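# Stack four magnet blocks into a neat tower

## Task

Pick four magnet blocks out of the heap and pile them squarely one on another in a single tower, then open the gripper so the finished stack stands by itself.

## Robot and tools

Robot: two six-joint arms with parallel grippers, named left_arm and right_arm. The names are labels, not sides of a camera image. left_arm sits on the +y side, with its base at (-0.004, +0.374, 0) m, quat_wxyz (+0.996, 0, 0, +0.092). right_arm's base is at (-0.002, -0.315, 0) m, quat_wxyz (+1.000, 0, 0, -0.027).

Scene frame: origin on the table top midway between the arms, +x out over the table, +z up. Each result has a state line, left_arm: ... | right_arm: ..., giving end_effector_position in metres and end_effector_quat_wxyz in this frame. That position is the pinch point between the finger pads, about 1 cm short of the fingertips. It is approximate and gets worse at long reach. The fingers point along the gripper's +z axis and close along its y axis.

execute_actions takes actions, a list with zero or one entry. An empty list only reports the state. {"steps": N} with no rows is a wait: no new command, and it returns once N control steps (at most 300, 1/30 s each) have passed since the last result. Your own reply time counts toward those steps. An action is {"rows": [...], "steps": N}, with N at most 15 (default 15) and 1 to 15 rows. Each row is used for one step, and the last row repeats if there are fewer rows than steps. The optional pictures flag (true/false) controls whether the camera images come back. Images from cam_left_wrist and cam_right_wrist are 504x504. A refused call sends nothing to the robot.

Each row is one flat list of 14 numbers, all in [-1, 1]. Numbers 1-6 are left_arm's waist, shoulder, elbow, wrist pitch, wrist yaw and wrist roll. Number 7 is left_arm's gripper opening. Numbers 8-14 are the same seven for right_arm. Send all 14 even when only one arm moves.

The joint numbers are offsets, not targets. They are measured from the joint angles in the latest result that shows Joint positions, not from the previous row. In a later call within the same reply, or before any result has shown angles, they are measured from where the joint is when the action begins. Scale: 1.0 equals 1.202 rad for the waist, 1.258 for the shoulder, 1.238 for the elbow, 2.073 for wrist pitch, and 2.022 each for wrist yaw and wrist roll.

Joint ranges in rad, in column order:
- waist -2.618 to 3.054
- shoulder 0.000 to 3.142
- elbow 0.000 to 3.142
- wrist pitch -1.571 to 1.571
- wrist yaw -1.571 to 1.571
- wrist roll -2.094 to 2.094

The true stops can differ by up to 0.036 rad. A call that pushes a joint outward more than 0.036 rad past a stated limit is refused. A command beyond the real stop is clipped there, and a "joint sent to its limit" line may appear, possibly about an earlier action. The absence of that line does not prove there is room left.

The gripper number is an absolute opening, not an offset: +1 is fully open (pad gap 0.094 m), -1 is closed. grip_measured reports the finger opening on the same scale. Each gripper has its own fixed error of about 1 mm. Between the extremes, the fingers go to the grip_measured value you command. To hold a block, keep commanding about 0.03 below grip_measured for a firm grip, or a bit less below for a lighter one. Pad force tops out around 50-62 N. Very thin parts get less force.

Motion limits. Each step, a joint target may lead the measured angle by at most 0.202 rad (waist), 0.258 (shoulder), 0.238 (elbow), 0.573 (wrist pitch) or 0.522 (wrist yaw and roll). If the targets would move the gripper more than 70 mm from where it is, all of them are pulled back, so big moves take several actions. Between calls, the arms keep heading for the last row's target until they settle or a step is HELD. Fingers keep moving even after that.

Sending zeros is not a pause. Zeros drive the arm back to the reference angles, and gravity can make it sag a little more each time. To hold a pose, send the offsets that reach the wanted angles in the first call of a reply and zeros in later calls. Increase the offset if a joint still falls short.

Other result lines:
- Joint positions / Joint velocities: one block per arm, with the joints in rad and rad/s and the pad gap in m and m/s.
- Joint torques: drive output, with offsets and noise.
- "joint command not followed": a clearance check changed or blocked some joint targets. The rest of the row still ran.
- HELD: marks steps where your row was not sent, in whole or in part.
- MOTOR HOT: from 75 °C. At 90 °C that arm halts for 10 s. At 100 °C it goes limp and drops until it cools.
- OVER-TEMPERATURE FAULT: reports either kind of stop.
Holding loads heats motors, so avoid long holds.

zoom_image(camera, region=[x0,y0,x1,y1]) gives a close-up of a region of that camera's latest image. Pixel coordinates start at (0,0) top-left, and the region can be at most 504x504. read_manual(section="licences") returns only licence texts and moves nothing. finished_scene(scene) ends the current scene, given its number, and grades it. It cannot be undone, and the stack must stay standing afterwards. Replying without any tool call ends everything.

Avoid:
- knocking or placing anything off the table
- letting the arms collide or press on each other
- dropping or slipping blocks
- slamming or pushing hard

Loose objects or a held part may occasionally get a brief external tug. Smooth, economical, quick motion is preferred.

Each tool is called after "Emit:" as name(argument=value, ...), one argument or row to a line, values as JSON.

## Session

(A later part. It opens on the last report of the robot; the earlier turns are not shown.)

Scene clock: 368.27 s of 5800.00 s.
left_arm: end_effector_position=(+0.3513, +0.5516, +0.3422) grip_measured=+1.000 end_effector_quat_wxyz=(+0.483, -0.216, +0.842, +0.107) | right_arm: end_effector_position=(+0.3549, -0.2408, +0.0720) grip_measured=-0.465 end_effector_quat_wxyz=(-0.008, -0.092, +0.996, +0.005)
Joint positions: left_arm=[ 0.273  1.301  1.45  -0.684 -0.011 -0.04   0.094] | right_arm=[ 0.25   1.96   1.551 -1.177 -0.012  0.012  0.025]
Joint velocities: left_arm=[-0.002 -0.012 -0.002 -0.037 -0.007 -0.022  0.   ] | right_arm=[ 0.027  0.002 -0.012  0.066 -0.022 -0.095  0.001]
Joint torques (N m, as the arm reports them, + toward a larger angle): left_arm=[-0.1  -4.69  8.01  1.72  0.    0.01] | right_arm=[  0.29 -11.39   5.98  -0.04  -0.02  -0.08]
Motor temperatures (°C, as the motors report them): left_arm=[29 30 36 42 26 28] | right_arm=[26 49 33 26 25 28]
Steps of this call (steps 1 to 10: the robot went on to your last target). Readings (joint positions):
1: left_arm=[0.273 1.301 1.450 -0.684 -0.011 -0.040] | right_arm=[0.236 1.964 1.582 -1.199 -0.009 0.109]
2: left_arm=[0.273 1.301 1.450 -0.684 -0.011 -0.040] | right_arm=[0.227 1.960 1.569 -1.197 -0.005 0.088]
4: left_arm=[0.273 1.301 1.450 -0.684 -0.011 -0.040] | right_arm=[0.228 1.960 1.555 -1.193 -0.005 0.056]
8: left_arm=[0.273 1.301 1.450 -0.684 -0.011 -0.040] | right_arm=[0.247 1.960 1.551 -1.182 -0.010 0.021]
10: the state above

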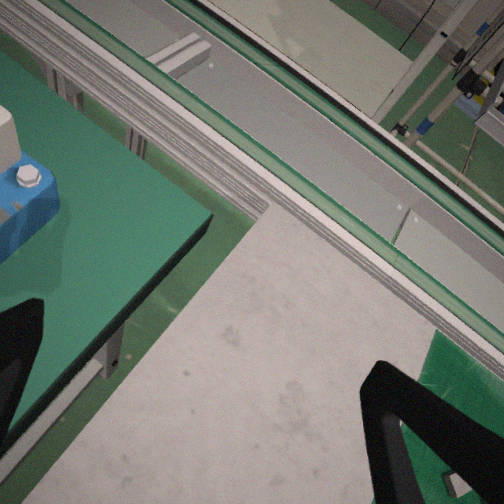

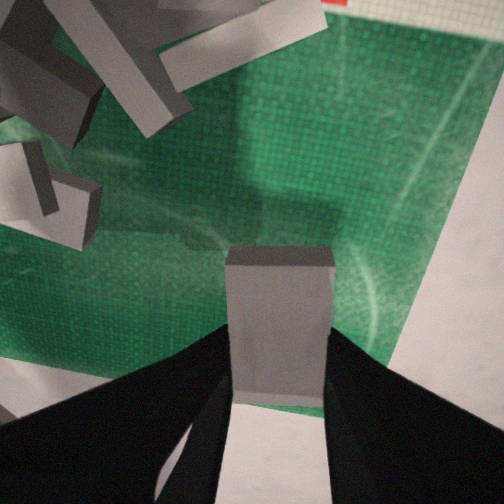

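Emit:
execute_actions(
  actions=[
    {"rows":[[0,0,0,0,0,0,1,0,0,-0.015,0.012,0,0,-0.51],[0,0,0,0,0,0,1,0,0,-0.03,0.024,0,0,-0.51],[0,0,0,0,0,0,1,0,0,-0.045,0.036,0,0,-0.51],[0,0,0,0,0,0,1,0,0,-0.06,0.048,0,0,-0.51],[0,0,0,0,0,0,1,0,0,-0.075,0.06,0,0,-0.51],[0,0,0,0,0,0,1,0,0,-0.09,0.07,0,0,-0.51],[0,0,0,0,0,0,1,0,0.003,-0.10,0.08,0,0,-0.51],[0,0,0,0,0,0,1,0,0.006,-0.11,0.09,0,0,-0.51],[0,0,0,0,0,0,1,0,0.009,-0.12,0.096,0,0,-0.51],[0,0,0,0,0,0,1,0,0.012,-0.128,0.1,0,0,-0.51],[0,0,0,0,0,0,1,0,0.015,-0.134,0.1,0,0,-0.51]]},
  ],
  pictures=false,
)

Emit:
execute_actions(
  actions=[
    {"steps":6},
  ],
)

Scene clock: 374.07 s of 5800.00 s.
left_arm: end_effector_position=(+0.3513, +0.5516, +0.3422) grip_measured=+1.000 end_effector_quat_wxyz=(+0.483, -0.216, +0.842, +0.107) | right_arm: end_effector_position=(+0.3469, -0.2423, +0.0284) grip_measured=-0.465 end_effector_quat_wxyz=(-0.012, -0.095, +0.995, +0.005)
Joint positions: left_arm=[ 0.273  1.301  1.45  -0.684 -0.011 -0.04   0.094] | right_arm=[ 0.25   1.979  1.399 -1.013 -0.012  0.006  0.025]
Joint velocities: left_arm=[-0.012 -0.012  0.002 -0.007 -0.037 -0.095  0.   ] | right_arm=[-0.007  0.027 -0.017  0.11   0.066 -0.007 -0.   ]
Joint torques (N m, as the arm reports them, + toward a larger angle): left_arm=[-0.05 -4.71  8.01  1.73  0.   -0.01] | right_arm=[-0.03 -9.81  5.57 -0.02 -0.01  0.04]
Motor temperatures (°C, as the motors report them): left_arm=[29 30 36 42 26 28] | right_arm=[25 49 33 26 25 28]
Steps of this call (steps 1 to 30: the robot went on to your last target; steps 31 to 90: nothing new was sent; then 2.30 s passed at rest; steps 91 to 105: all 15 steps of this action). Readings (joint positions):
91: left_arm=[0.273 1.301 1.450 -0.684 -0.011 -0.040] | right_arm=[0.250 1.960 1.551 -1.171 -0.012 -0.001]
92: left_arm=[0.273 1.301 1.450 -0.684 -0.011 -0.040] | right_arm=[0.250 1.960 1.548 -1.167 -0.012 0.000]
94: left_arm=[0.273 1.301 1.450 -0.684 -0.011 -0.040] | right_arm=[0.250 1.960 1.530 -1.143 -0.012 0.003]
98: left_arm=[0.273 1.301 1.450 -0.684 -0.011 -0.040] | right_arm=[0.250 1.960 1.456 -1.078 -0.012 0.005]
105: the state above

Scene clock: 374.27 s of 5800.00 s.
left_arm: end_effector_position=(+0.3513, +0.5516, +0.3422) grip_measured=+1.000 end_effector_quat_wxyz=(+0.483, -0.216, +0.842, +0.107) | right_arm: end_effector_position=(+0.3513, -0.2414, +0.0281) grip_measured=-0.465 end_effector_quat_wxyz=(-0.003, -0.095, +0.995, +0.006)
Joint positions: left_arm=[ 0.273  1.301  1.45  -0.684 -0.011 -0.04   0.094] | right_arm=[ 0.25   1.98   1.398 -0.994 -0.012  0.006  0.025]
Joint velocities: left_arm=[-0.012  0.012 -0.017  0.022 -0.007 -0.022  0.   ] | right_arm=[-0.017  0.007 -0.002  0.037  0.007  0.022  0.001]
Joint torques (N m, as the arm reports them, + toward a larger angle): left_arm=[-0.08 -4.69  8.01  1.74 -0.01 -0.02] | right_arm=[-0.02 -9.78  5.85 -0.03 -0.01  0.06]
Motor temperatures (°C, as the motors report them): left_arm=[29 30 36 42 26 28] | right_arm=[25 49 33 26 25 28]
Steps of this call (steps 1 to 6: the robot went on to your last target). Readings (joint positions):
1: left_arm=[0.273 1.301 1.450 -0.684 -0.011 -0.040] | right_arm=[0.250 1.980 1.398 -1.009 -0.012 0.006]
2: left_arm=[0.273 1.301 1.450 -0.684 -0.011 -0.040] | right_arm=[0.250 1.980 1.398 -1.005 -0.012 0.006]
4: left_arm=[0.273 1.301 1.450 -0.684 -0.011 -0.040] | right_arm=[0.250 1.980 1.398 -0.998 -0.012 0.006]
6: the state above

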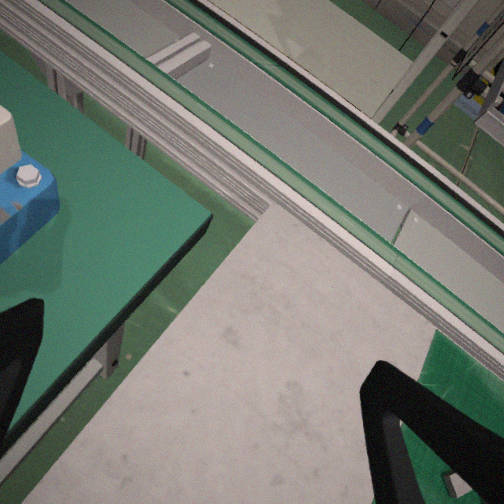

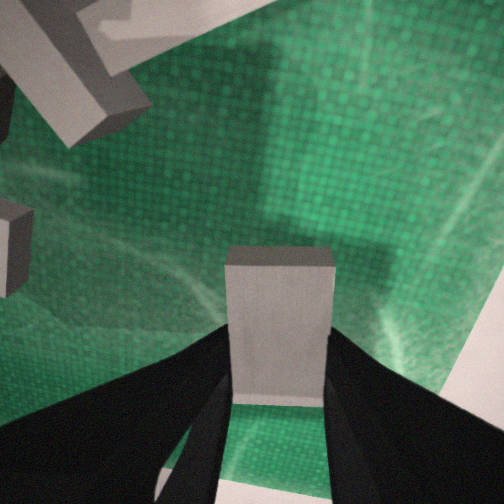

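Emit:
execute_actions(
  actions=[
    {"rows":[[0,0,0,0,0,0,1,0,0.005,0,0.01,0,0,-0.51],[0,0,0,0,0,0,1,0,0.009,0,0.013,0,0,-0.51],[0,0,0,0,0,0,1,0,0.012,0,0.016,0,0,-0.51],[0,0,0,0,0,0,1,0,0.015,0,0.018,0,0,-0.51],[0,0,0,0,0,0,1,0,0.018,0,0.02,0,0,-0.51],[0,0,0,0,0,0,1,0,0.02,0,0.02,0,0,-0.51],[0,0,0,0,0,0,1,0,0.022,0,0.02,0,0,-0.51]],"steps":13},
  ],
  pictures=false,
)

Emit:
execute_actions(
  actions=[
    {"rows":[[0,0,0,0,0,0,1,0,0,0,0,0,0,-0.49],[0,0,0,0,0,0,1,0,0,0,0,0,0,-0.475],[0,0,0,0,0,0,1,0,0,0,0,0,0,-0.46],[0,0,0,0,0,0,1,0,0,0,0,0,0,-0.44],[0,0,0,0,0,0,1,0,0,0,0,0,0,-0.4],[0,0,0,0,0,0,1,0,0,0,0,0,0,-0.33],[0,0,0,0,0,0,1,0,0,0,0,0,0,-0.27]],"steps":12},
  ],
)

Scene clock: 377.83 s of 5800.00 s.
left_arm: end_effector_position=(+0.3513, +0.5516, +0.3422) grip_measured=+1.000 end_effector_quat_wxyz=(+0.483, -0.216, +0.842, +0.107) | right_arm: end_effector_position=(+0.3541, -0.2409, +0.0203) grip_measured=-0.465 end_effector_quat_wxyz=(-0.004, -0.095, +0.995, +0.006)
Joint positions: left_arm=[ 0.273  1.301  1.45  -0.684 -0.011 -0.04   0.094] | right_arm=[ 0.25   2.002  1.398 -0.974 -0.012  0.006  0.025]
Joint velocities: left_arm=[-0.007 -0.012 -0.012  0.007  0.007  0.051  0.   ] | right_arm=[ 0.002  0.002  0.002  0.022 -0.022 -0.037  0.001]
Joint torques (N m, as the arm reports them, + toward a larger angle): left_arm=[-0.12 -4.67  8.05  1.72 -0.02 -0.01] | right_arm=[-0.03 -9.13  6.62 -0.01 -0.05  0.  ]
Motor temperatures (°C, as the motors report them): left_arm=[29 30 36 42 26 28] | right_arm=[25 49 32 26 25 28]
Steps of this call (steps 1 to 30: the robot went on to your last target; steps 31 to 90: nothing new was sent; then 0.13 s passed at rest; steps 91 to 103: all 13 steps of this action). Readings (joint positions):
91: left_arm=[0.273 1.301 1.450 -0.684 -0.011 -0.040] | right_arm=[0.250 1.980 1.398 -0.988 -0.012 0.006]
92: left_arm=[0.273 1.301 1.450 -0.684 -0.011 -0.040] | right_arm=[0.250 1.980 1.398 -0.988 -0.012 0.006]
94: left_arm=[0.273 1.301 1.450 -0.684 -0.011 -0.040] | right_arm=[0.250 1.981 1.398 -0.986 -0.012 0.006]
98: left_arm=[0.273 1.301 1.450 -0.684 -0.011 -0.040] | right_arm=[0.250 1.995 1.398 -0.976 -0.012 0.006]
103: the state above

Scene clock: 378.23 s of 5800.00 s.
left_arm: end_effector_position=(+0.3513, +0.5516, +0.3422) grip_measured=+1.000 end_effector_quat_wxyz=(+0.483, -0.216, +0.842, +0.107) | right_arm: end_effector_position=(+0.3541, -0.2409, +0.0203) grip_measured=-0.272 end_effector_quat_wxyz=(-0.004, -0.095, +0.995, +0.006)
Joint positions: left_arm=[ 0.273  1.301  1.45  -0.684 -0.011 -0.04   0.094] | right_arm=[ 0.25   2.002  1.398 -0.974 -0.012  0.006  0.034]
Joint velocities: left_arm=[ 0.007 -0.017 -0.002  0.037 -0.051 -0.095  0.   ] | right_arm=[ 0.012 -0.017 -0.012  0.022 -0.022 -0.037 -0.   ]
Joint torques (N m, as the arm reports them, + toward a larger angle): left_arm=[-0.07 -4.6   8.06  1.7   0.   -0.03] | right_arm=[-0.01 -9.75  6.66 -0.17 -0.02 -0.01]
Motor temperatures (°C, as the motors report them): left_arm=[29 30 36 42 26 28] | right_arm=[25 49 32 26 25 28]
Steps of this call (steps 1 to 12: all 12 steps of this action). Readings (joint positions):
1: left_arm=[0.273 1.301 1.450 -0.684 -0.011 -0.040] | right_arm=[0.250 2.002 1.398 -0.974 -0.012 0.006]
2: left_arm=[0.273 1.301 1.450 -0.684 -0.011 -0.040] | right_arm=[0.250 2.002 1.398 -0.974 -0.012 0.006]
4: left_arm=[0.273 1.301 1.450 -0.684 -0.011 -0.040] | right_arm=[0.250 2.002 1.398 -0.974 -0.012 0.006]
8: left_arm=[0.273 1.301 1.450 -0.684 -0.011 -0.040] | right_arm=[0.250 2.002 1.398 -0.974 -0.012 0.006]
12: the state above

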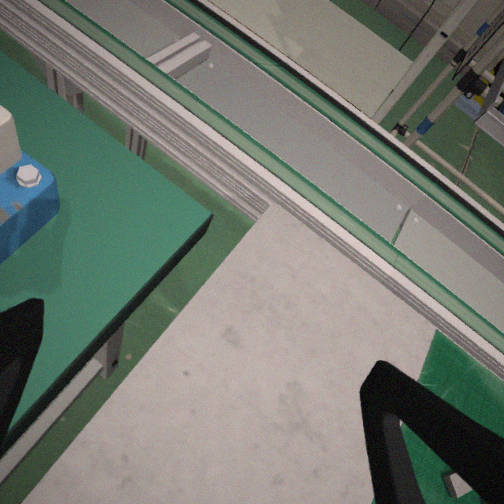

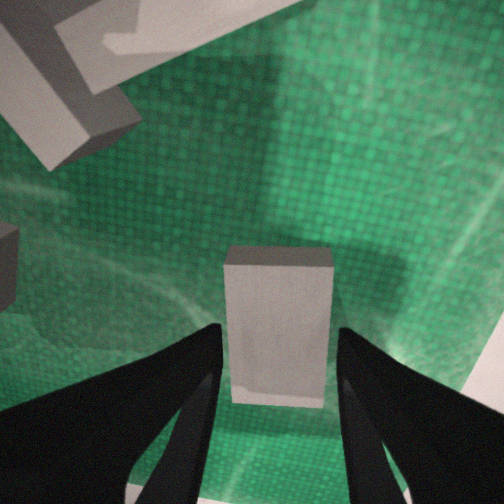

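Emit:
execute_actions(
  actions=[
    {"rows":[[0,0,0,0,0,0,1,0,0,0,0,0,0,-0.35],[0,0,0,0,0,0,1,0,0,0,0,0,0,-0.41],[0,0,0,0,0,0,1,0,0,0,0,0,0,-0.44],[0,0,0,0,0,0,1,0,0,0,0,0,0,-0.46],[0,0,0,0,0,0,1,0,0,0,0,0,0,-0.48],[0,0,0,0,0,0,1,0,0,0,0,0,0,-0.51]],"steps":10},
  ],
  pictures=false,
)

Emit:
execute_actions(
  actions=[
    {"rows":[[0,0,0,0,0,0,1,0,-0.015,0,-0.01,0,0,-0.51],[0,0,0,0,0,0,1,0,-0.035,0,-0.02,0,0,-0.51],[0,0,0,0,0,0,1,0,-0.055,0,-0.03,0,0,-0.51],[0,0,0,0,0,0,1,0,-0.075,-0.01,-0.04,0,0,-0.51],[0,0,0,0,0,0,1,0,-0.095,-0.02,-0.047,0,0,-0.51],[0,0,0,0,0,0,1,0,-0.115,-0.03,-0.054,0,0,-0.51],[0,0,0,0,0,0,1,0,-0.135,-0.042,-0.06,0,0,-0.51],[0,0,0,0,0,0,1,0.01,-0.155,-0.054,-0.065,0,0,-0.51],[0,0,0,0,0,0,1,0.025,-0.175,-0.066,-0.07,0,0,-0.51],[0,0,0,0,0,0,1,0.045,-0.195,-0.078,-0.075,0,0,-0.51],[0,0,0,0,0,0,1,0.07,-0.215,-0.09,-0.08,0,0,-0.51],[0,0,0,0,0,0,1,0.095,-0.235,-0.102,-0.085,0,0,-0.51],[0,0,0,0,0,0,1,0.12,-0.25,-0.114,-0.09,0,0,-0.51],[0,0,0,0,0,0,1,0.145,-0.26,-0.123,-0.092,0,0,-0.51],[0,0,0,0,0,0,1,0.17,-0.267,-0.129,-0.092,0,0,-0.51]]},
  ],
  pictures=false,
)

Emit:
execute_actions(
  actions=[
    {"steps":6},
  ],
)

Scene clock: 388.97 s of 5800.00 s.
left_arm: end_effector_position=(+0.3513, +0.5516, +0.3422) grip_measured=+1.000 end_effector_quat_wxyz=(+0.483, -0.216, +0.842, +0.107) | right_arm: end_effector_position=(+0.3541, -0.2408, +0.0203) grip_measured=-0.465 end_effector_quat_wxyz=(-0.004, -0.095, +0.995, +0.006)
Joint positions: left_arm=[ 0.273  1.301  1.45  -0.684 -0.011 -0.04   0.094] | right_arm=[ 0.25   2.002  1.398 -0.974 -0.013  0.006  0.025]
Joint velocities: left_arm=[-0.022  0.012  0.002 -0.037 -0.007 -0.066  0.   ] | right_arm=[-0.017 -0.002 -0.017 -0.022 -0.051  0.007 -0.   ]
Joint torques (N m, as the arm reports them, + toward a larger angle): left_arm=[-0.04 -4.67  7.99  1.73 -0.02  0.  ] | right_arm=[ 0.01 -9.73  6.68 -0.2  -0.02 -0.02]
Motor temperatures (°C, as the motors report them): left_arm=[29 30 36 42 26 28] | right_arm=[25 48 33 26 25 28]
Steps of this call (steps 1 to 15: the robot went on to your last target; steps 16 to 90: nothing new was sent; then 7.40 s passed at rest; steps 91 to 100: all 10 steps of this action). Readings (joint positions):
91: left_arm=[0.273 1.301 1.450 -0.684 -0.011 -0.040] | right_arm=[0.250 2.002 1.398 -0.974 -0.012 0.006]
92: left_arm=[0.273 1.301 1.450 -0.684 -0.011 -0.040] | right_arm=[0.250 2.002 1.398 -0.974 -0.012 0.006]
94: left_arm=[0.273 1.301 1.450 -0.684 -0.011 -0.040] | right_arm=[0.250 2.002 1.398 -0.974 -0.013 0.006]
98: left_arm=[0.273 1.301 1.450 -0.684 -0.011 -0.040] | right_arm=[0.250 2.002 1.398 -0.974 -0.013 0.006]
100: the state above

Scene clock: 389.47 s of 5800.00 s.
left_arm: end_effector_position=(+0.3513, +0.5516, +0.3422) grip_measured=+1.000 end_effector_quat_wxyz=(+0.483, -0.216, +0.842, +0.107) | right_arm: end_effector_position=(+0.2919, -0.2118, +0.0880) grip_measured=-0.465 end_effector_quat_wxyz=(+0.020, -0.162, +0.987, +0.006)
Joint positions: left_arm=[ 0.273  1.301  1.45  -0.684 -0.011 -0.04   0.094] | right_arm=[ 0.385  1.698  1.282 -1.113 -0.005  0.006  0.025]
Joint velocities: left_arm=[-0.007 -0.007 -0.007 -0.007 -0.066  0.051  0.   ] | right_arm=[ 1.048 -0.418 -0.344 -0.271 -0.022  0.022 -0.   ]
Joint torques (N m, as the arm reports them, + toward a larger angle): left_arm=[-0.05 -4.71  7.95  1.73  0.    0.01] | right_arm=[ 0.42 -7.7   5.26 -0.18 -0.12 -0.02]
Motor temperatures (°C, as the motors report them): left_arm=[29 30 36 42 26 28] | right_arm=[25 48 33 26 25 28]
Steps of this call (steps 1 to 15: all 15 steps of this action). Readings (joint positions):
1: left_arm=[0.273 1.301 1.450 -0.684 -0.011 -0.040] | right_arm=[0.250 2.002 1.398 -0.974 -0.013 0.006]
2: left_arm=[0.273 1.301 1.450 -0.684 -0.011 -0.040] | right_arm=[0.250 2.000 1.398 -0.976 -0.013 0.006]
4: left_arm=[0.273 1.301 1.450 -0.684 -0.011 -0.040] | right_arm=[0.250 1.983 1.398 -0.993 -0.013 0.006]
8: left_arm=[0.273 1.301 1.450 -0.684 -0.011 -0.040] | right_arm=[0.250 1.880 1.370 -1.035 -0.013 0.006]
15: the state above

Scene clock: 389.67 s of 5800.00 s.
left_arm: end_effector_position=(+0.3513, +0.5516, +0.3422) grip_measured=+1.000 end_effector_quat_wxyz=(+0.483, -0.216, +0.842, +0.107) | right_arm: end_effector_position=(+0.2672, -0.1918, +0.0861) grip_measured=-0.465 end_effector_quat_wxyz=(-0.003, -0.202, +0.979, +0.010)
Joint positions: left_arm=[ 0.273  1.301  1.45  -0.684 -0.011 -0.04   0.094] | right_arm=[ 0.466  1.681  1.255 -1.146 -0.021  0.006  0.025]
Joint velocities: left_arm=[-0.007  0.007  0.017  0.037 -0.007  0.066  0.   ] | right_arm=[-0.076  0.012 -0.022 -0.022 -0.037  0.007 -0.001]
Joint torques (N m, as the arm reports them, + toward a larger angle): left_arm=[-0.08 -4.67  8.02  1.73 -0.01 -0.02] | right_arm=[-0.64 -8.39  5.57 -0.26  0.03 -0.02]
Motor temperatures (°C, as the motors report them): left_arm=[29 30 36 42 26 28] | right_arm=[25 48 33 26 25 28]
Steps of this call (steps 1 to 6: the robot went on to your last target). Readings (joint positions):
1: left_arm=[0.273 1.301 1.450 -0.684 -0.011 -0.040] | right_arm=[0.419 1.687 1.273 -1.123 -0.008 0.006]
2: left_arm=[0.273 1.301 1.450 -0.684 -0.011 -0.040] | right_arm=[0.445 1.682 1.267 -1.131 -0.013 0.006]
4: left_arm=[0.273 1.301 1.450 -0.684 -0.011 -0.040] | right_arm=[0.468 1.681 1.260 -1.141 -0.021 0.006]
6: the state above

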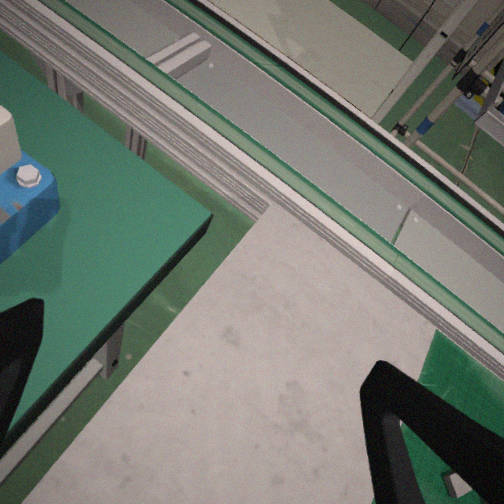

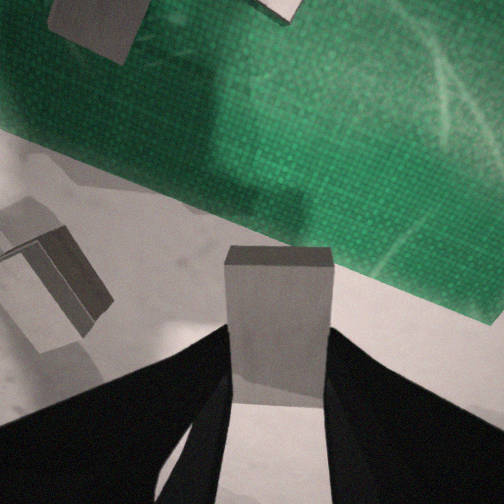

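Emit:
execute_actions(
  actions=[
    {"rows":[[0,0,0,0,0,0,1,0.01,0,0,0,0,0,-0.51],[0,0,0,0,0,0,1,0.03,0,0,0,0,0,-0.51],[0,0,0,0,0,0,1,0.06,0,0,0,0,0,-0.51],[0,0,0,0,0,0,1,0.09,0,0,0,0,0,-0.51],[0,0,0,0,0,0,1,0.12,0,0,0,0,0,-0.51],[0,0,0,0,0,0,1,0.15,0,0,0,0,0,-0.51],[0,0,0,0,0,0,1,0.18,0,0,0,0,0,-0.51],[0,0,0,0,0,0,1,0.21,0,0,0,0,0,-0.51],[0,0,0,0,0,0,1,0.237,0,0,0,0,0,-0.51],[0,0,0,0,0,0,1,0.26,0,0,0,0,0,-0.51],[0,0,0,0,0,0,1,0.28,0,0,0,0,0,-0.51],[0,0,0,0,0,0,1,0.295,0,0,0,0,0,-0.51],[0,0,0,0,0,0,1,0.307,0,0,0,0,0,-0.51],[0,0,0,0,0,0,1,0.315,0,0,0,0,0,-0.51],[0,0,0,0,0,0,1,0.32,0,0,0,0,0,-0.51]]},
  ],
  pictures=false,
)

Emit:
execute_actions(
  actions=[
    {"steps":10},
  ],
)

Emit:
execute_actions(
  actions=[
    {"rows":[[0,0,0,0,0,0,1,0,0.003,-0.015,0.012,0,0,-0.51],[0,0,0,0,0,0,1,0,0.006,-0.025,0.022,0,0,-0.51],[0,0,0,0,0,0,1,0,0.01,-0.035,0.032,0,0,-0.51],[0,0,0,0,0,0,1,0,0.013,-0.045,0.042,0,0,-0.51],[0,0,0,0,0,0,1,0,0.016,-0.055,0.052,0,0,-0.51],[0,0,0,0,0,0,1,0,0.02,-0.065,0.06,0,0,-0.51],[0,0,0,0,0,0,1,0,0.023,-0.072,0.066,0,0,-0.51],[0,0,0,0,0,0,1,0,0.025,-0.076,0.066,0,0,-0.51]]},
  ],
)

Scene clock: 395.87 s of 5800.00 s.
left_arm: end_effector_position=(+0.3513, +0.5516, +0.3422) grip_measured=+1.000 end_effector_quat_wxyz=(+0.483, -0.216, +0.842, +0.107) | right_arm: end_effector_position=(+0.2021, -0.1016, +0.0861) grip_measured=-0.465 end_effector_quat_wxyz=(-0.007, -0.381, +0.924, +0.011)
Joint positions: left_arm=[ 0.273  1.301  1.45  -0.684 -0.011 -0.04   0.094] | right_arm=[ 0.842  1.681  1.255 -1.149 -0.025  0.006  0.025]
Joint velocities: left_arm=[-0.017 -0.012 -0.012 -0.051  0.066 -0.022  0.   ] | right_arm=[ 0.281  0.002 -0.007  0.037 -0.022  0.081  0.   ]
Joint torques (N m, as the arm reports them, + toward a larger angle): left_arm=[ 0.05 -4.62  8.1   1.72 -0.01  0.01] | right_arm=[-0.89 -7.05  7.1  -0.17  0.04 -0.01]
Motor temperatures (°C, as the motors report them): left_arm=[29 30 36 42 26 28] | right_arm=[26 47 32 26 25 28]
Steps of this call (steps 1 to 30: the robot went on to your last target; steps 31 to 90: nothing new was sent; then 2.70 s passed at rest; steps 91 to 105: all 15 steps of this action). Readings (joint positions):
91: left_arm=[0.273 1.301 1.450 -0.684 -0.011 -0.040] | right_arm=[0.464 1.681 1.255 -1.149 -0.019 0.006]
92: left_arm=[0.273 1.301 1.450 -0.684 -0.011 -0.040] | right_arm=[0.467 1.681 1.255 -1.149 -0.018 0.006]
94: left_arm=[0.273 1.301 1.450 -0.684 -0.011 -0.040] | right_arm=[0.495 1.681 1.255 -1.149 -0.012 0.006]
98: left_arm=[0.273 1.301 1.450 -0.684 -0.011 -0.040] | right_arm=[0.641 1.681 1.255 -1.149 -0.010 0.006]
105: the state above

Scene clock: 396.20 s of 5800.00 s.
left_arm: end_effector_position=(+0.3513, +0.5516, +0.3422) grip_measured=+1.000 end_effector_quat_wxyz=(+0.483, -0.216, +0.842, +0.107) | right_arm: end_effector_position=(+0.2000, -0.0996, +0.0861) grip_measured=-0.465 end_effector_quat_wxyz=(-0.007, -0.386, +0.923, +0.010)
Joint positions: left_arm=[ 0.273  1.301  1.45  -0.684 -0.011 -0.04   0.094] | right_arm=[ 0.852  1.681  1.255 -1.149 -0.024  0.006  0.025]
Joint velocities: left_arm=[-0.007 -0.012  0.002  0.037 -0.081 -0.066  0.   ] | right_arm=[-0.007  0.002 -0.017  0.037 -0.037 -0.037 -0.001]
Joint torques (N m, as the arm reports them, + toward a larger angle): left_arm=[-0.06 -4.55  8.03  1.76  0.    0.02] | right_arm=[-0.11 -7.04  7.1  -0.17 -0.01 -0.02]
Motor temperatures (°C, as the motors report them): left_arm=[29 30 36 42 26 28] | right_arm=[26 47 32 26 25 28]
Steps of this call (steps 1 to 10: the robot went on to your last target). Readings (joint positions):
1: left_arm=[0.273 1.301 1.450 -0.684 -0.011 -0.040] | right_arm=[0.849 1.681 1.255 -1.149 -0.026 0.006]
2: left_arm=[0.273 1.301 1.450 -0.684 -0.011 -0.040] | right_arm=[0.852 1.681 1.255 -1.149 -0.026 0.006]
4: left_arm=[0.273 1.301 1.450 -0.684 -0.011 -0.040] | right_arm=[0.852 1.681 1.255 -1.149 -0.025 0.006]
8: left_arm=[0.273 1.301 1.450 -0.684 -0.011 -0.040] | right_arm=[0.852 1.681 1.255 -1.149 -0.024 0.006]
10: the state above

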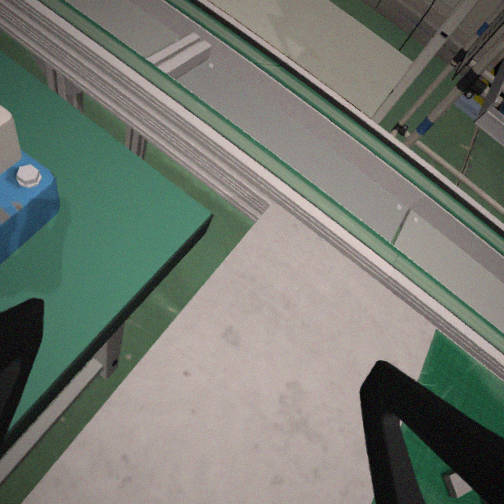

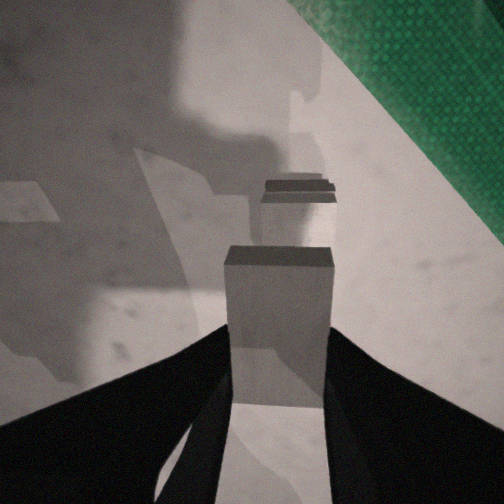

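Scene clock: 396.70 s of 5800.00 s.
left_arm: end_effector_position=(+0.3513, +0.5516, +0.3422) grip_measured=+1.000 end_effector_quat_wxyz=(+0.483, -0.216, +0.842, +0.107) | right_arm: end_effector_position=(+0.1997, -0.0999, +0.0570) grip_measured=-0.465 end_effector_quat_wxyz=(-0.010, -0.386, +0.923, +0.009)
Joint positions: left_arm=[ 0.273  1.301  1.45  -0.684 -0.011 -0.04   0.094] | right_arm=[ 0.852  1.713  1.172 -1.042 -0.024  0.006  0.025]
Joint velocities: left_arm=[-0.012 -0.017 -0.012  0.007  0.007 -0.007  0.   ] | right_arm=[ 0.017 -0.002  0.002  0.066  0.051 -0.022 -0.   ]
Joint torques (N m, as the arm reports them, + toward a larger angle): left_arm=[-0.09 -4.67  8.01  1.72 -0.03  0.01] | right_arm=[-0.05 -7.44  5.88 -0.1  -0.02 -0.01]
Motor temperatures (°C, as the motors report them): left_arm=[29 30 36 42 26 28] | right_arm=[26 47 32 26 25 28]
Steps of this call (steps 1 to 15: all 15 steps of this action). Readings (joint positions):
1: left_arm=[0.273 1.301 1.450 -0.684 -0.011 -0.040] | right_arm=[0.852 1.681 1.255 -1.149 -0.024 0.006]
2: left_arm=[0.273 1.301 1.450 -0.684 -0.011 -0.040] | right_arm=[0.852 1.681 1.253 -1.145 -0.024 0.006]
4: left_arm=[0.273 1.301 1.450 -0.684 -0.011 -0.040] | right_arm=[0.852 1.681 1.240 -1.124 -0.024 0.006]
8: left_arm=[0.273 1.301 1.450 -0.684 -0.011 -0.040] | right_arm=[0.852 1.695 1.195 -1.073 -0.024 0.006]
15: the state above

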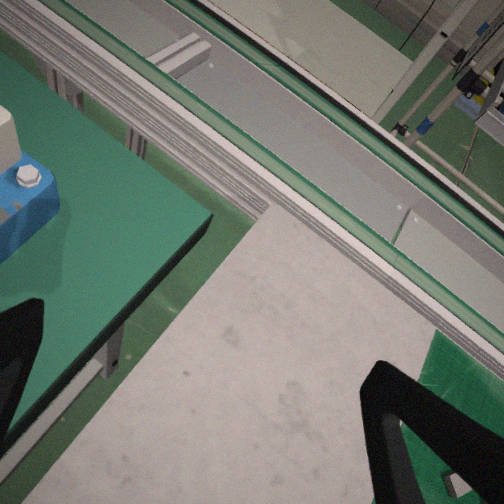

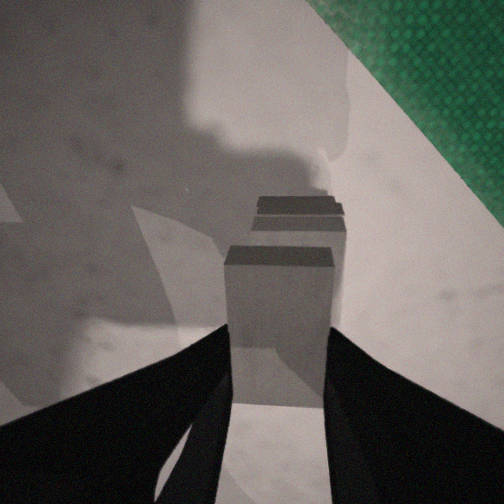

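Emit:
execute_actions(
  actions=[
    {"rows":[[0,0,0,0,0,0,1,0,0,0,0.01,0.006,0,-0.51],[0,0,0,0,0,0,1,0,0,0,0.012,0.012,0,-0.51],[0,0,0,0,0,0,1,0,0,0,0.013,0.018,0,-0.51]]},
  ],
)

Emit:
zoom_image(
  camera="cam_right_wrist",
  region=[200,180,360,300],
)

Scene clock: 399.73 s of 5800.00 s.
left_arm: end_effector_position=(+0.3513, +0.5516, +0.3422) grip_measured=+1.000 end_effector_quat_wxyz=(+0.483, -0.216, +0.842, +0.107) | right_arm: end_effector_position=(+0.2052, -0.1014, +0.0570) grip_measured=-0.465 end_effector_quat_wxyz=(+0.000, -0.386, +0.923, -0.002)
Joint positions: left_arm=[ 0.273  1.301  1.45  -0.684 -0.011 -0.04   0.094] | right_arm=[ 0.852  1.713  1.172 -1.031  0.003  0.006  0.025]
Joint velocities: left_arm=[-0.007 -0.007 -0.002  0.022 -0.007  0.022  0.   ] | right_arm=[-0.002 -0.017 -0.002 -0.037  0.007 -0.022  0.001]
Joint torques (N m, as the arm reports them, + toward a larger angle): left_arm=[-0.04 -4.53  8.04  1.73  0.02  0.  ] | right_arm=[-0.01 -7.2   6.85 -0.04  0.04 -0.01]
Motor temperatures (°C, as the motors report them): left_arm=[29 30 36 42 26 28] | right_arm=[25 46 32 26 25 28]
Steps of this call (steps 1 to 30: the robot went on to your last target; steps 31 to 76: nothing new was sent; steps 77 to 91: all 15 steps of this action). Readings (joint positions):
77: left_arm=[0.273 1.301 1.450 -0.684 -0.011 -0.040] | right_arm=[0.852 1.713 1.172 -1.031 -0.024 0.006]
78: left_arm=[0.273 1.301 1.450 -0.684 -0.011 -0.040] | right_arm=[0.852 1.713 1.172 -1.031 -0.021 0.006]
80: left_arm=[0.273 1.301 1.450 -0.684 -0.011 -0.040] | right_arm=[0.852 1.713 1.172 -1.031 -0.012 0.006]
84: left_arm=[0.273 1.301 1.450 -0.684 -0.011 -0.040] | right_arm=[0.852 1.713 1.172 -1.031 -0.002 0.006]
91: the state above

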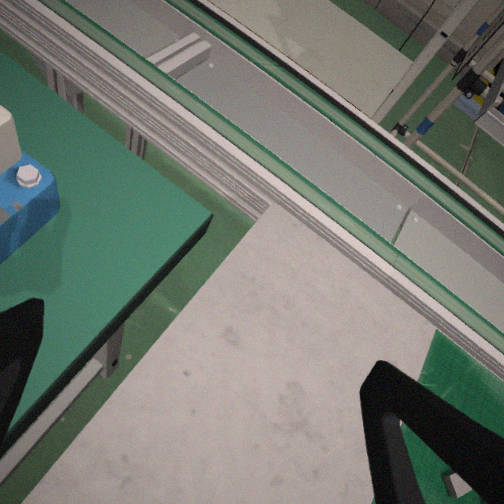

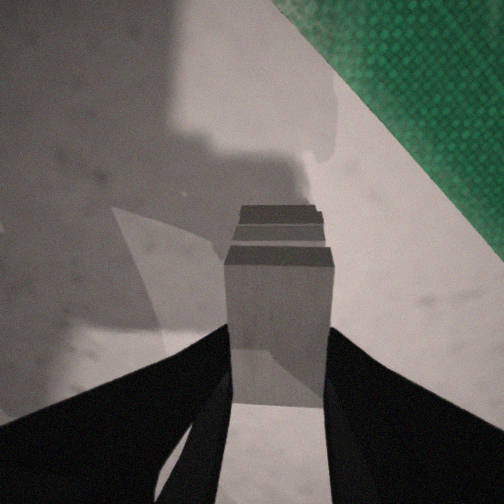

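Region (200, 180, 360, 300) of cam_right_wrist's 504x504 image, scaled by 3.150, with more detail than that image has; it fills the top 378 rows of this view, and the rest is white.

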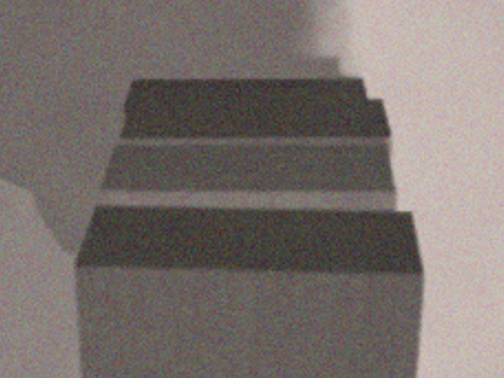

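Emit:
execute_actions(
  actions=[
    {"rows":[[0,0,0,0,0,0,1,0,0.005,0,0,0,0,-0.51],[0,0,0,0,0,0,1,0,0.009,0,0,0,0,-0.51],[0,0,0,0,0,0,1,0,0.012,0,0,0,0,-0.51],[0,0,0,0,0,0,1,0,0.015,0,0,0,0,-0.51],[0,0,0,0,0,0,1,0,0.018,0,0,0,0,-0.51]],"steps":12},
  ],
)

Emit:
zoom_image(
  camera="cam_right_wrist",
  region=[200,180,360,300],
)

Scene clock: 403.37 s of 5800.00 s.
left_arm: end_effector_position=(+0.3513, +0.5516, +0.3422) grip_measured=+1.000 end_effector_quat_wxyz=(+0.483, -0.216, +0.842, +0.107) | right_arm: end_effector_position=(+0.2045, -0.1024, +0.0522) grip_measured=-0.465 end_effector_quat_wxyz=(-0.007, -0.386, +0.923, -0.006)
Joint positions: left_arm=[ 0.273  1.301  1.45  -0.684 -0.011 -0.04   0.094] | right_arm=[ 0.852  1.73   1.172 -1.031  0.005  0.006  0.025]
Joint velocities: left_arm=[-0.017 -0.007 -0.007  0.022 -0.037  0.037  0.   ] | right_arm=[-0.012 -0.007 -0.002  0.007 -0.051 -0.007  0.001]
Joint torques (N m, as the arm reports them, + toward a larger angle): left_arm=[-0.08 -4.62  7.97  1.71 -0.03  0.01] | right_arm=[-0.03 -6.74  6.72 -0.22 -0.02 -0.01]
Motor temperatures (°C, as the motors report them): left_arm=[29 30 36 42 26 28] | right_arm=[25 46 33 26 25 28]
Steps of this call (steps 1 to 15: the robot went on to your last target; steps 16 to 90: nothing new was sent; then 0.23 s passed at rest; steps 91 to 102: all 12 steps of this action). Readings (joint positions):
91: left_arm=[0.273 1.301 1.450 -0.684 -0.011 -0.040] | right_arm=[0.852 1.713 1.172 -1.031 0.005 0.006]
92: left_arm=[0.273 1.301 1.450 -0.684 -0.011 -0.040] | right_arm=[0.852 1.713 1.172 -1.031 0.005 0.006]
94: left_arm=[0.273 1.301 1.450 -0.684 -0.011 -0.040] | right_arm=[0.852 1.714 1.172 -1.031 0.005 0.006]
98: left_arm=[0.273 1.301 1.450 -0.684 -0.011 -0.040] | right_arm=[0.852 1.726 1.172 -1.031 0.005 0.006]
102: the state above

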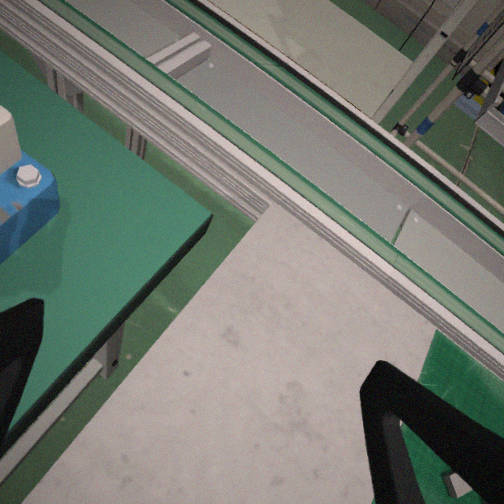

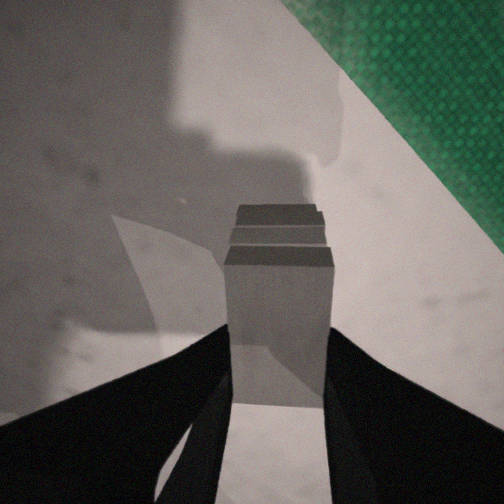

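Region (200, 180, 360, 300) of cam_right_wrist's 504x504 image, scaled by 3.150, with more detail than that image has; it fills the top 378 rows of this view, and the rest is white.

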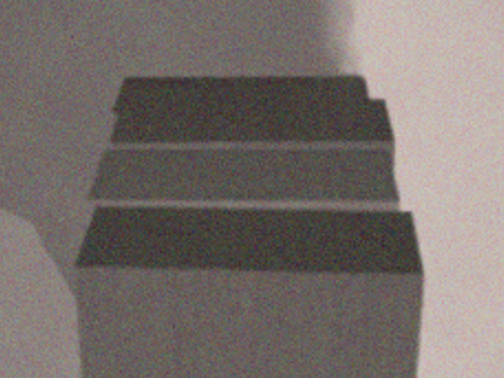

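Emit:
execute_actions(
  actions=[
    {"rows":[[0,0,0,0,0,0,1,0,0,0,0,-0.006,0,-0.51],[0,0,0,0,0,0,1,0,0,0,0,-0.006,0,-0.51],[0,0,0,0,0,0,1,0,0,0,0,-0.006,0,-0.51],[0,0,0,0,0,0,1,0,0.004,0,0,-0.006,0,-0.51],[0,0,0,0,0,0,1,0,0.007,0,0,-0.006,0,-0.51],[0,0,0,0,0,0,1,0,0.01,0,0,-0.006,0,-0.51],[0,0,0,0,0,0,1,0,0.013,0,0,-0.006,0,-0.51],[0,0,0,0,0,0,1,0,0.016,0,0,-0.006,0,-0.51]],"steps":15},
  ],
)

Emit:
zoom_image(
  camera="cam_right_wrist",
  region=[200,180,360,300],
)

Scene clock: 407.47 s of 5800.00 s.
left_arm: end_effector_position=(+0.3513, +0.5516, +0.3422) grip_measured=+1.000 end_effector_quat_wxyz=(+0.483, -0.216, +0.842, +0.107) | right_arm: end_effector_position=(+0.2035, -0.1019, +0.0505) grip_measured=-0.465 end_effector_quat_wxyz=(-0.011, -0.386, +0.923, -0.004)
Joint positions: left_arm=[ 0.273  1.301  1.45  -0.684 -0.011 -0.04   0.094] | right_arm=[ 0.852  1.736  1.172 -1.031 -0.002  0.006  0.025]
Joint velocities: left_arm=[-0.002  0.002 -0.002  0.051 -0.037 -0.081  0.   ] | right_arm=[-0.012 -0.017  0.002 -0.007 -0.007  0.051  0.   ]
Joint torques (N m, as the arm reports them, + toward a larger angle): left_arm=[-0.02 -4.58  8.03  1.71 -0.03  0.02] | right_arm=[-0.04 -6.15  6.78 -0.22 -0.07 -0.02]
Motor temperatures (°C, as the motors report them): left_arm=[29 30 36 42 26 28] | right_arm=[25 45 33 26 25 28]
Steps of this call (steps 1 to 15: the robot went on to your last target; steps 16 to 90: nothing new was sent; then 0.60 s passed at rest; steps 91 to 105: all 15 steps of this action). Readings (joint positions):
91: left_arm=[0.273 1.301 1.450 -0.684 -0.011 -0.040] | right_arm=[0.852 1.730 1.172 -1.031 0.004 0.006]
92: left_arm=[0.273 1.301 1.450 -0.684 -0.011 -0.040] | right_arm=[0.852 1.730 1.172 -1.031 0.003 0.006]
94: left_arm=[0.273 1.301 1.450 -0.684 -0.011 -0.040] | right_arm=[0.852 1.730 1.172 -1.031 0.001 0.006]
98: left_arm=[0.273 1.301 1.450 -0.684 -0.011 -0.040] | right_arm=[0.852 1.732 1.172 -1.031 -0.001 0.006]
105: the state above

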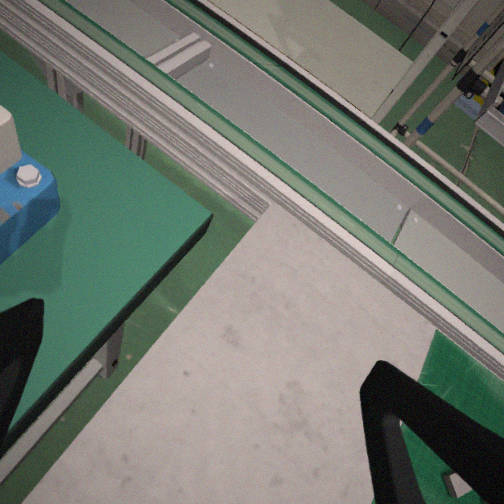

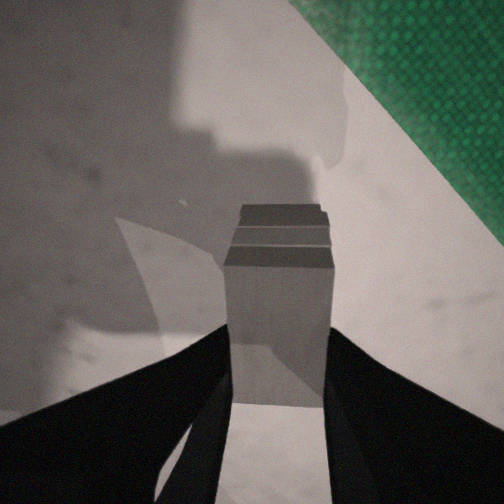

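Region (200, 180, 360, 300) of cam_right_wrist's 504x504 image, scaled by 3.150, with more detail than that image has; it fills the top 378 rows of this view, and the rest is white.

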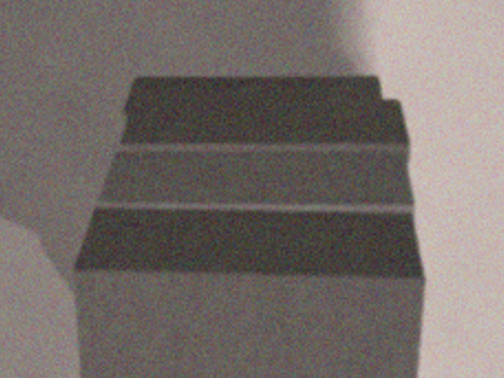

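Emit:
execute_actions(
  actions=[
    {"rows":[[0,0,0,0,0,0,1,0,0,0,0,0,0,-0.49],[0,0,0,0,0,0,1,0,0,0,0,0,0,-0.475],[0,0,0,0,0,0,1,0,0,0,0,0,0,-0.46],[0,0,0,0,0,0,1,0,0,0,0,0,0,-0.44],[0,0,0,0,0,0,1,0,0,0,0,0,0,-0.38],[0,0,0,0,0,0,1,0,0,0,0,0,0,-0.28],[0,0,0,0,0,0,1,0,0,0,0,0,0,-0.15]],"steps":10},
  ],
)

Emit:
execute_actions(
  actions=[
    {"rows":[[0,0,0,0,0,0,1,0,-0.005,0.03,-0.01,0,0,-0.15],[0,0,0,0,0,0,1,0,-0.01,0.045,-0.022,0,0,-0.15],[0,0,0,0,0,0,1,0,-0.015,0.06,-0.035,0,0,-0.15],[0,0,0,0,0,0,1,0,-0.02,0.075,-0.047,0,0,-0.15],[0,0,0,0,0,0,1,0,-0.025,0.09,-0.059,0,0,-0.15],[0,0,0,0,0,0,1,0,-0.03,0.105,-0.07,0,0,-0.15],[0,0,0,0,0,0,1,0,-0.033,0.12,-0.08,0,0,-0.15],[0,0,0,0,0,0,1,0,-0.036,0.135,-0.09,0,0,-0.15],[0,0,0,0,0,0,1,0,-0.04,0.15,-0.1,0,0,-0.15],[0,0,0,0,0,0,1,0,-0.04,0.165,-0.11,0,0,-0.15],[0,0,0,0,0,0,1,0,-0.04,0.18,-0.115,0,0,-0.15],[0,0,0,0,0,0,1,0,-0.04,0.19,-0.12,0,0,-0.15]]},
  ],
)

Emit:
zoom_image(
  camera="cam_right_wrist",
  region=[200,130,360,330],
)

Scene clock: 414.73 s of 5800.00 s.
left_arm: end_effector_position=(+0.3513, +0.5516, +0.3422) grip_measured=+1.000 end_effector_quat_wxyz=(+0.483, -0.216, +0.842, +0.107) | right_arm: end_effector_position=(+0.2035, -0.1019, +0.0505) grip_measured=-0.153 end_effector_quat_wxyz=(-0.011, -0.386, +0.923, -0.004)
Joint positions: left_arm=[ 0.273  1.301  1.45  -0.684 -0.011 -0.04   0.094] | right_arm=[ 0.852  1.736  1.172 -1.031 -0.002  0.006  0.04 ]
Joint velocities: left_arm=[-0.007 -0.007 -0.002 -0.022  0.051  0.051  0.   ] | right_arm=[ 0.002 -0.012 -0.032  0.037  0.007 -0.11   0.002]
Joint torques (N m, as the arm reports them, + toward a larger angle): left_arm=[-0.05 -4.68  8.02  1.71  0.    0.  ] | right_arm=[ 0.05 -7.25  6.68 -0.25 -0.01 -0.02]
Motor temperatures (°C, as the motors report them): left_arm=[29 30 36 42 26 28] | right_arm=[25 45 33 26 25 28]
Steps of this call (steps 1 to 15: the robot went on to your last target; steps 16 to 90: nothing new was sent; then 3.93 s passed at rest; steps 91 to 100: all 10 steps of this action). Readings (joint positions):
91: left_arm=[0.273 1.301 1.450 -0.684 -0.011 -0.040] | right_arm=[0.852 1.736 1.172 -1.031 -0.002 0.006]
92: left_arm=[0.273 1.301 1.450 -0.684 -0.011 -0.040] | right_arm=[0.852 1.736 1.172 -1.031 -0.002 0.006]
94: left_arm=[0.273 1.301 1.450 -0.684 -0.011 -0.040] | right_arm=[0.852 1.736 1.172 -1.031 -0.002 0.006]
98: left_arm=[0.273 1.301 1.450 -0.684 -0.011 -0.040] | right_arm=[0.852 1.736 1.172 -1.031 -0.002 0.006]
100: the state above

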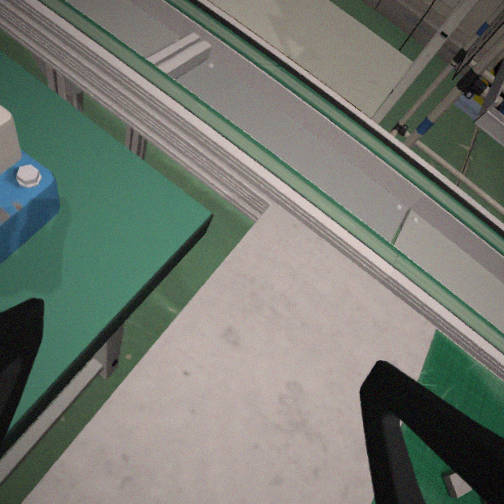

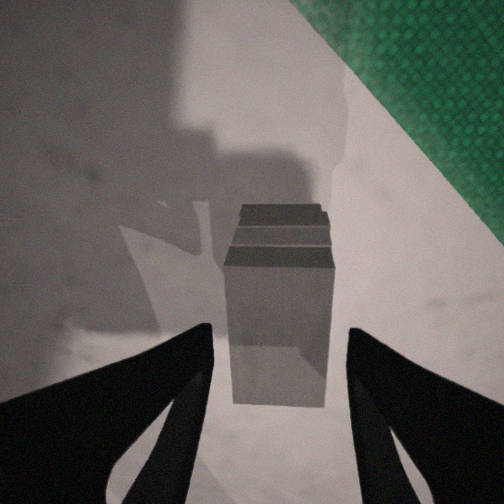

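Scene clock: 415.23 s of 5800.00 s.
left_arm: end_effector_position=(+0.3513, +0.5516, +0.3422) grip_measured=+1.000 end_effector_quat_wxyz=(+0.483, -0.216, +0.842, +0.107) | right_arm: end_effector_position=(+0.2147, -0.0903, +0.1136) grip_measured=-0.152 end_effector_quat_wxyz=(+0.015, -0.386, +0.922, +0.007)
Joint positions: left_arm=[ 0.273  1.301  1.45  -0.684 -0.011 -0.04   0.094] | right_arm=[ 0.852  1.696  1.382 -1.224 -0.002  0.006  0.04 ]
Joint velocities: left_arm=[ 0.017 -0.007 -0.002  0.007  0.007 -0.007  0.   ] | right_arm=[-0.012 -0.046  0.081 -0.271 -0.022 -0.007 -0.   ]
Joint torques (N m, as the arm reports them, + toward a larger angle): left_arm=[-0.06 -4.58  8.02  1.7  -0.01  0.  ] | right_arm=[-0.02 -7.84  9.11 -0.32 -0.02 -0.02]
Motor temperatures (°C, as the motors report them): left_arm=[29 30 36 42 26 28] | right_arm=[25 45 33 26 25 28]
Steps of this call (steps 1 to 15: all 15 steps of this action). Readings (joint positions):
1: left_arm=[0.273 1.301 1.450 -0.684 -0.011 -0.040] | right_arm=[0.852 1.736 1.172 -1.031 -0.002 0.006]
2: left_arm=[0.273 1.301 1.450 -0.684 -0.011 -0.040] | right_arm=[0.852 1.736 1.176 -1.037 -0.002 0.006]
4: left_arm=[0.273 1.301 1.450 -0.684 -0.011 -0.040] | right_arm=[0.852 1.736 1.197 -1.064 -0.002 0.006]
8: left_arm=[0.273 1.301 1.450 -0.684 -0.011 -0.040] | right_arm=[0.852 1.726 1.272 -1.129 -0.002 0.006]
15: the state above

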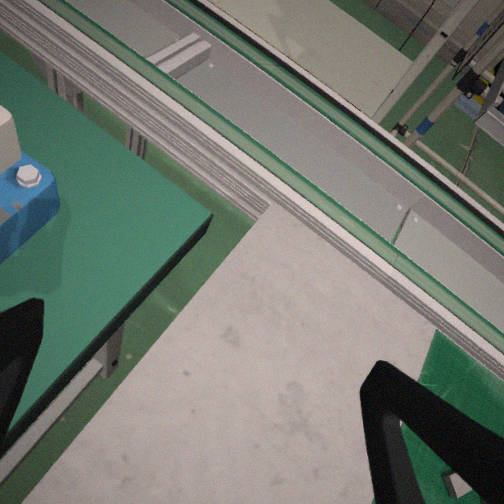

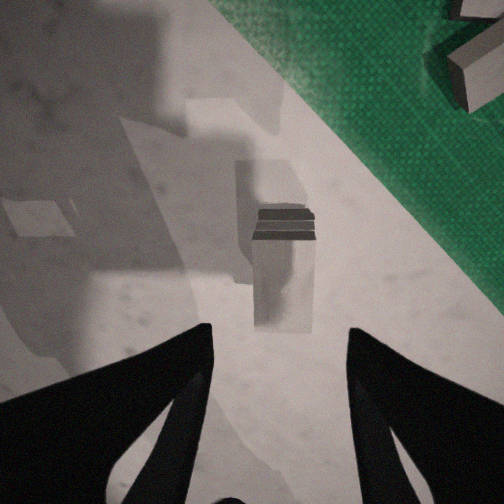

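Region (200, 130, 360, 330) of cam_right_wrist's 504x504 image, scaled by 2.520, with more detail than that image has; it fills the left 403 columns of this view, and the rest is white.

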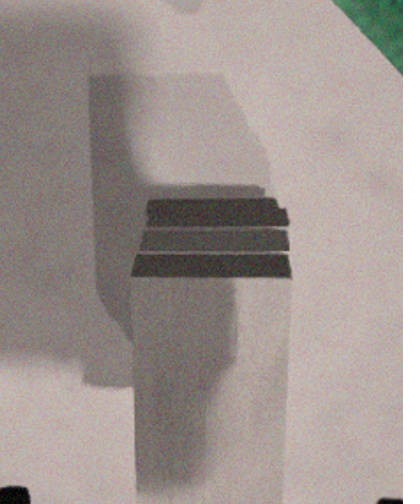

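Emit:
execute_actions(
  actions=[
    {"rows":[[0,0,0,0,0,0,1,0,0.004,-0.02,0.005,0,0,0],[0,0,0,0,0,0,1,0,0.008,-0.035,0.018,0,0,0],[0,0,0,0,0,0,1,0,0.012,-0.05,0.03,0,0,0],[0,0,0,0,0,0,1,0,0.017,-0.065,0.042,0,0,0],[0,0,0,0,0,0,1,0,0.022,-0.08,0.054,0,0,0],[0,0,0,0,0,0,1,0,0.027,-0.095,0.066,0,0,0],[0,0,0,0,0,0,1,0,0.033,-0.11,0.078,0,0,0],[0,0,0,0,0,0,1,0,0.039,-0.125,0.09,0,0,0],[0,0,0,0,0,0,1,0,0.045,-0.14,0.102,0,0,0],[0,0,0,0,0,0,1,0,0.052,-0.155,0.114,0,0,0],[0,0,0,0,0,0,1,0,0.059,-0.17,0.126,0,0,0],[0,0,0,0,0,0,1,0,0.066,-0.185,0.138,0,0,0],[0,0,0,0,0,0,1,0,0.073,-0.2,0.15,0,0,0],[0,0,0,0,0,0,1,0,0.08,-0.212,0.16,0,0,0],[0,0,0,0,0,0,1,0,0.085,-0.22,0.168,0,0,0]]},
  ],
  pictures=false,
)

Emit:
execute_actions(
  actions=[
    {"steps":12},
  ],
)

Scene clock: 421.33 s of 5800.00 s.
left_arm: end_effector_position=(+0.3513, +0.5516, +0.3422) grip_measured=+1.000 end_effector_quat_wxyz=(+0.483, -0.216, +0.842, +0.107) | right_arm: end_effector_position=(+0.2036, -0.1017, +0.0316) grip_measured=-0.002 end_effector_quat_wxyz=(-0.023, -0.386, +0.922, -0.009)
Joint positions: left_arm=[ 0.273  1.301  1.45  -0.684 -0.011 -0.04   0.094] | right_arm=[ 0.852  1.784  1.15  -0.985 -0.002  0.006  0.047]
Joint velocities: left_arm=[-0.007  0.002 -0.012  0.037 -0.095 -0.007  0.   ] | right_arm=[-0.007  0.242 -0.452  0.608 -0.022 -0.037 -0.   ]
Joint torques (N m, as the arm reports them, + toward a larger angle): left_arm=[-0.02 -4.68  8.02  1.73 -0.01  0.01] | right_arm=[-0.01 -7.23  5.53 -0.06 -0.01 -0.01]
Motor temperatures (°C, as the motors report them): left_arm=[29 30 36 43 26 28] | right_arm=[25 45 33 26 25 28]
Steps of this call (steps 1 to 30: the robot went on to your last target; steps 31 to 90: nothing new was sent; then 2.60 s passed at rest; steps 91 to 105: all 15 steps of this action). Readings (joint positions):
91: left_arm=[0.273 1.301 1.450 -0.684 -0.011 -0.040] | right_arm=[0.852 1.696 1.384 -1.262 -0.002 0.006]
92: left_arm=[0.273 1.301 1.450 -0.684 -0.011 -0.040] | right_arm=[0.852 1.696 1.380 -1.252 -0.002 0.006]
94: left_arm=[0.273 1.301 1.450 -0.684 -0.011 -0.040] | right_arm=[0.852 1.696 1.358 -1.218 -0.002 0.006]
98: left_arm=[0.273 1.301 1.450 -0.684 -0.011 -0.040] | right_arm=[0.852 1.715 1.284 -1.141 -0.002 0.006]
105: the state above

Scene clock: 421.73 s of 5800.00 s.
left_arm: end_effector_position=(+0.3513, +0.5516, +0.3422) grip_measured=+1.000 end_effector_quat_wxyz=(+0.483, -0.216, +0.842, +0.107) | right_arm: end_effector_position=(+0.2098, -0.0954, +0.0189) grip_measured=-0.002 end_effector_quat_wxyz=(-0.006, -0.386, +0.923, -0.002)
Joint positions: left_arm=[ 0.273  1.301  1.45  -0.684 -0.011 -0.04   0.094] | right_arm=[ 0.852  1.804  1.121 -0.901 -0.002  0.006  0.047]
Joint velocities: left_arm=[-0.017  0.007 -0.027 -0.022 -0.037  0.022  0.   ] | right_arm=[ 0.002 -0.002 -0.007  0.051  0.022  0.022  0.   ]
Joint torques (N m, as the arm reports them, + toward a larger angle): left_arm=[-0.04 -4.61  8.09  1.71 -0.02  0.01] | right_arm=[-0.02 -7.72  5.48  0.01 -0.01 -0.02]
Motor temperatures (°C, as the motors report them): left_arm=[29 30 36 43 26 28] | right_arm=[25 45 33 26 25 28]
Steps of this call (steps 1 to 12: the robot went on to your last target). Readings (joint positions):
1: left_arm=[0.273 1.301 1.450 -0.684 -0.011 -0.040] | right_arm=[0.852 1.793 1.137 -0.967 -0.002 0.006]
2: left_arm=[0.273 1.301 1.450 -0.684 -0.011 -0.040] | right_arm=[0.852 1.799 1.128 -0.955 -0.002 0.006]
4: left_arm=[0.273 1.301 1.450 -0.684 -0.011 -0.040] | right_arm=[0.852 1.804 1.121 -0.938 -0.002 0.006]
8: left_arm=[0.273 1.301 1.450 -0.684 -0.011 -0.040] | right_arm=[0.852 1.804 1.121 -0.911 -0.002 0.006]
12: the state above

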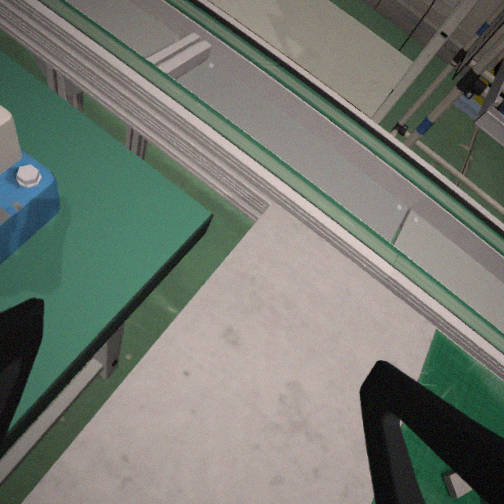

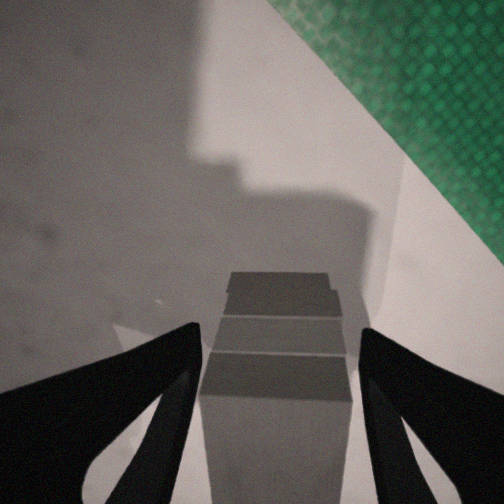

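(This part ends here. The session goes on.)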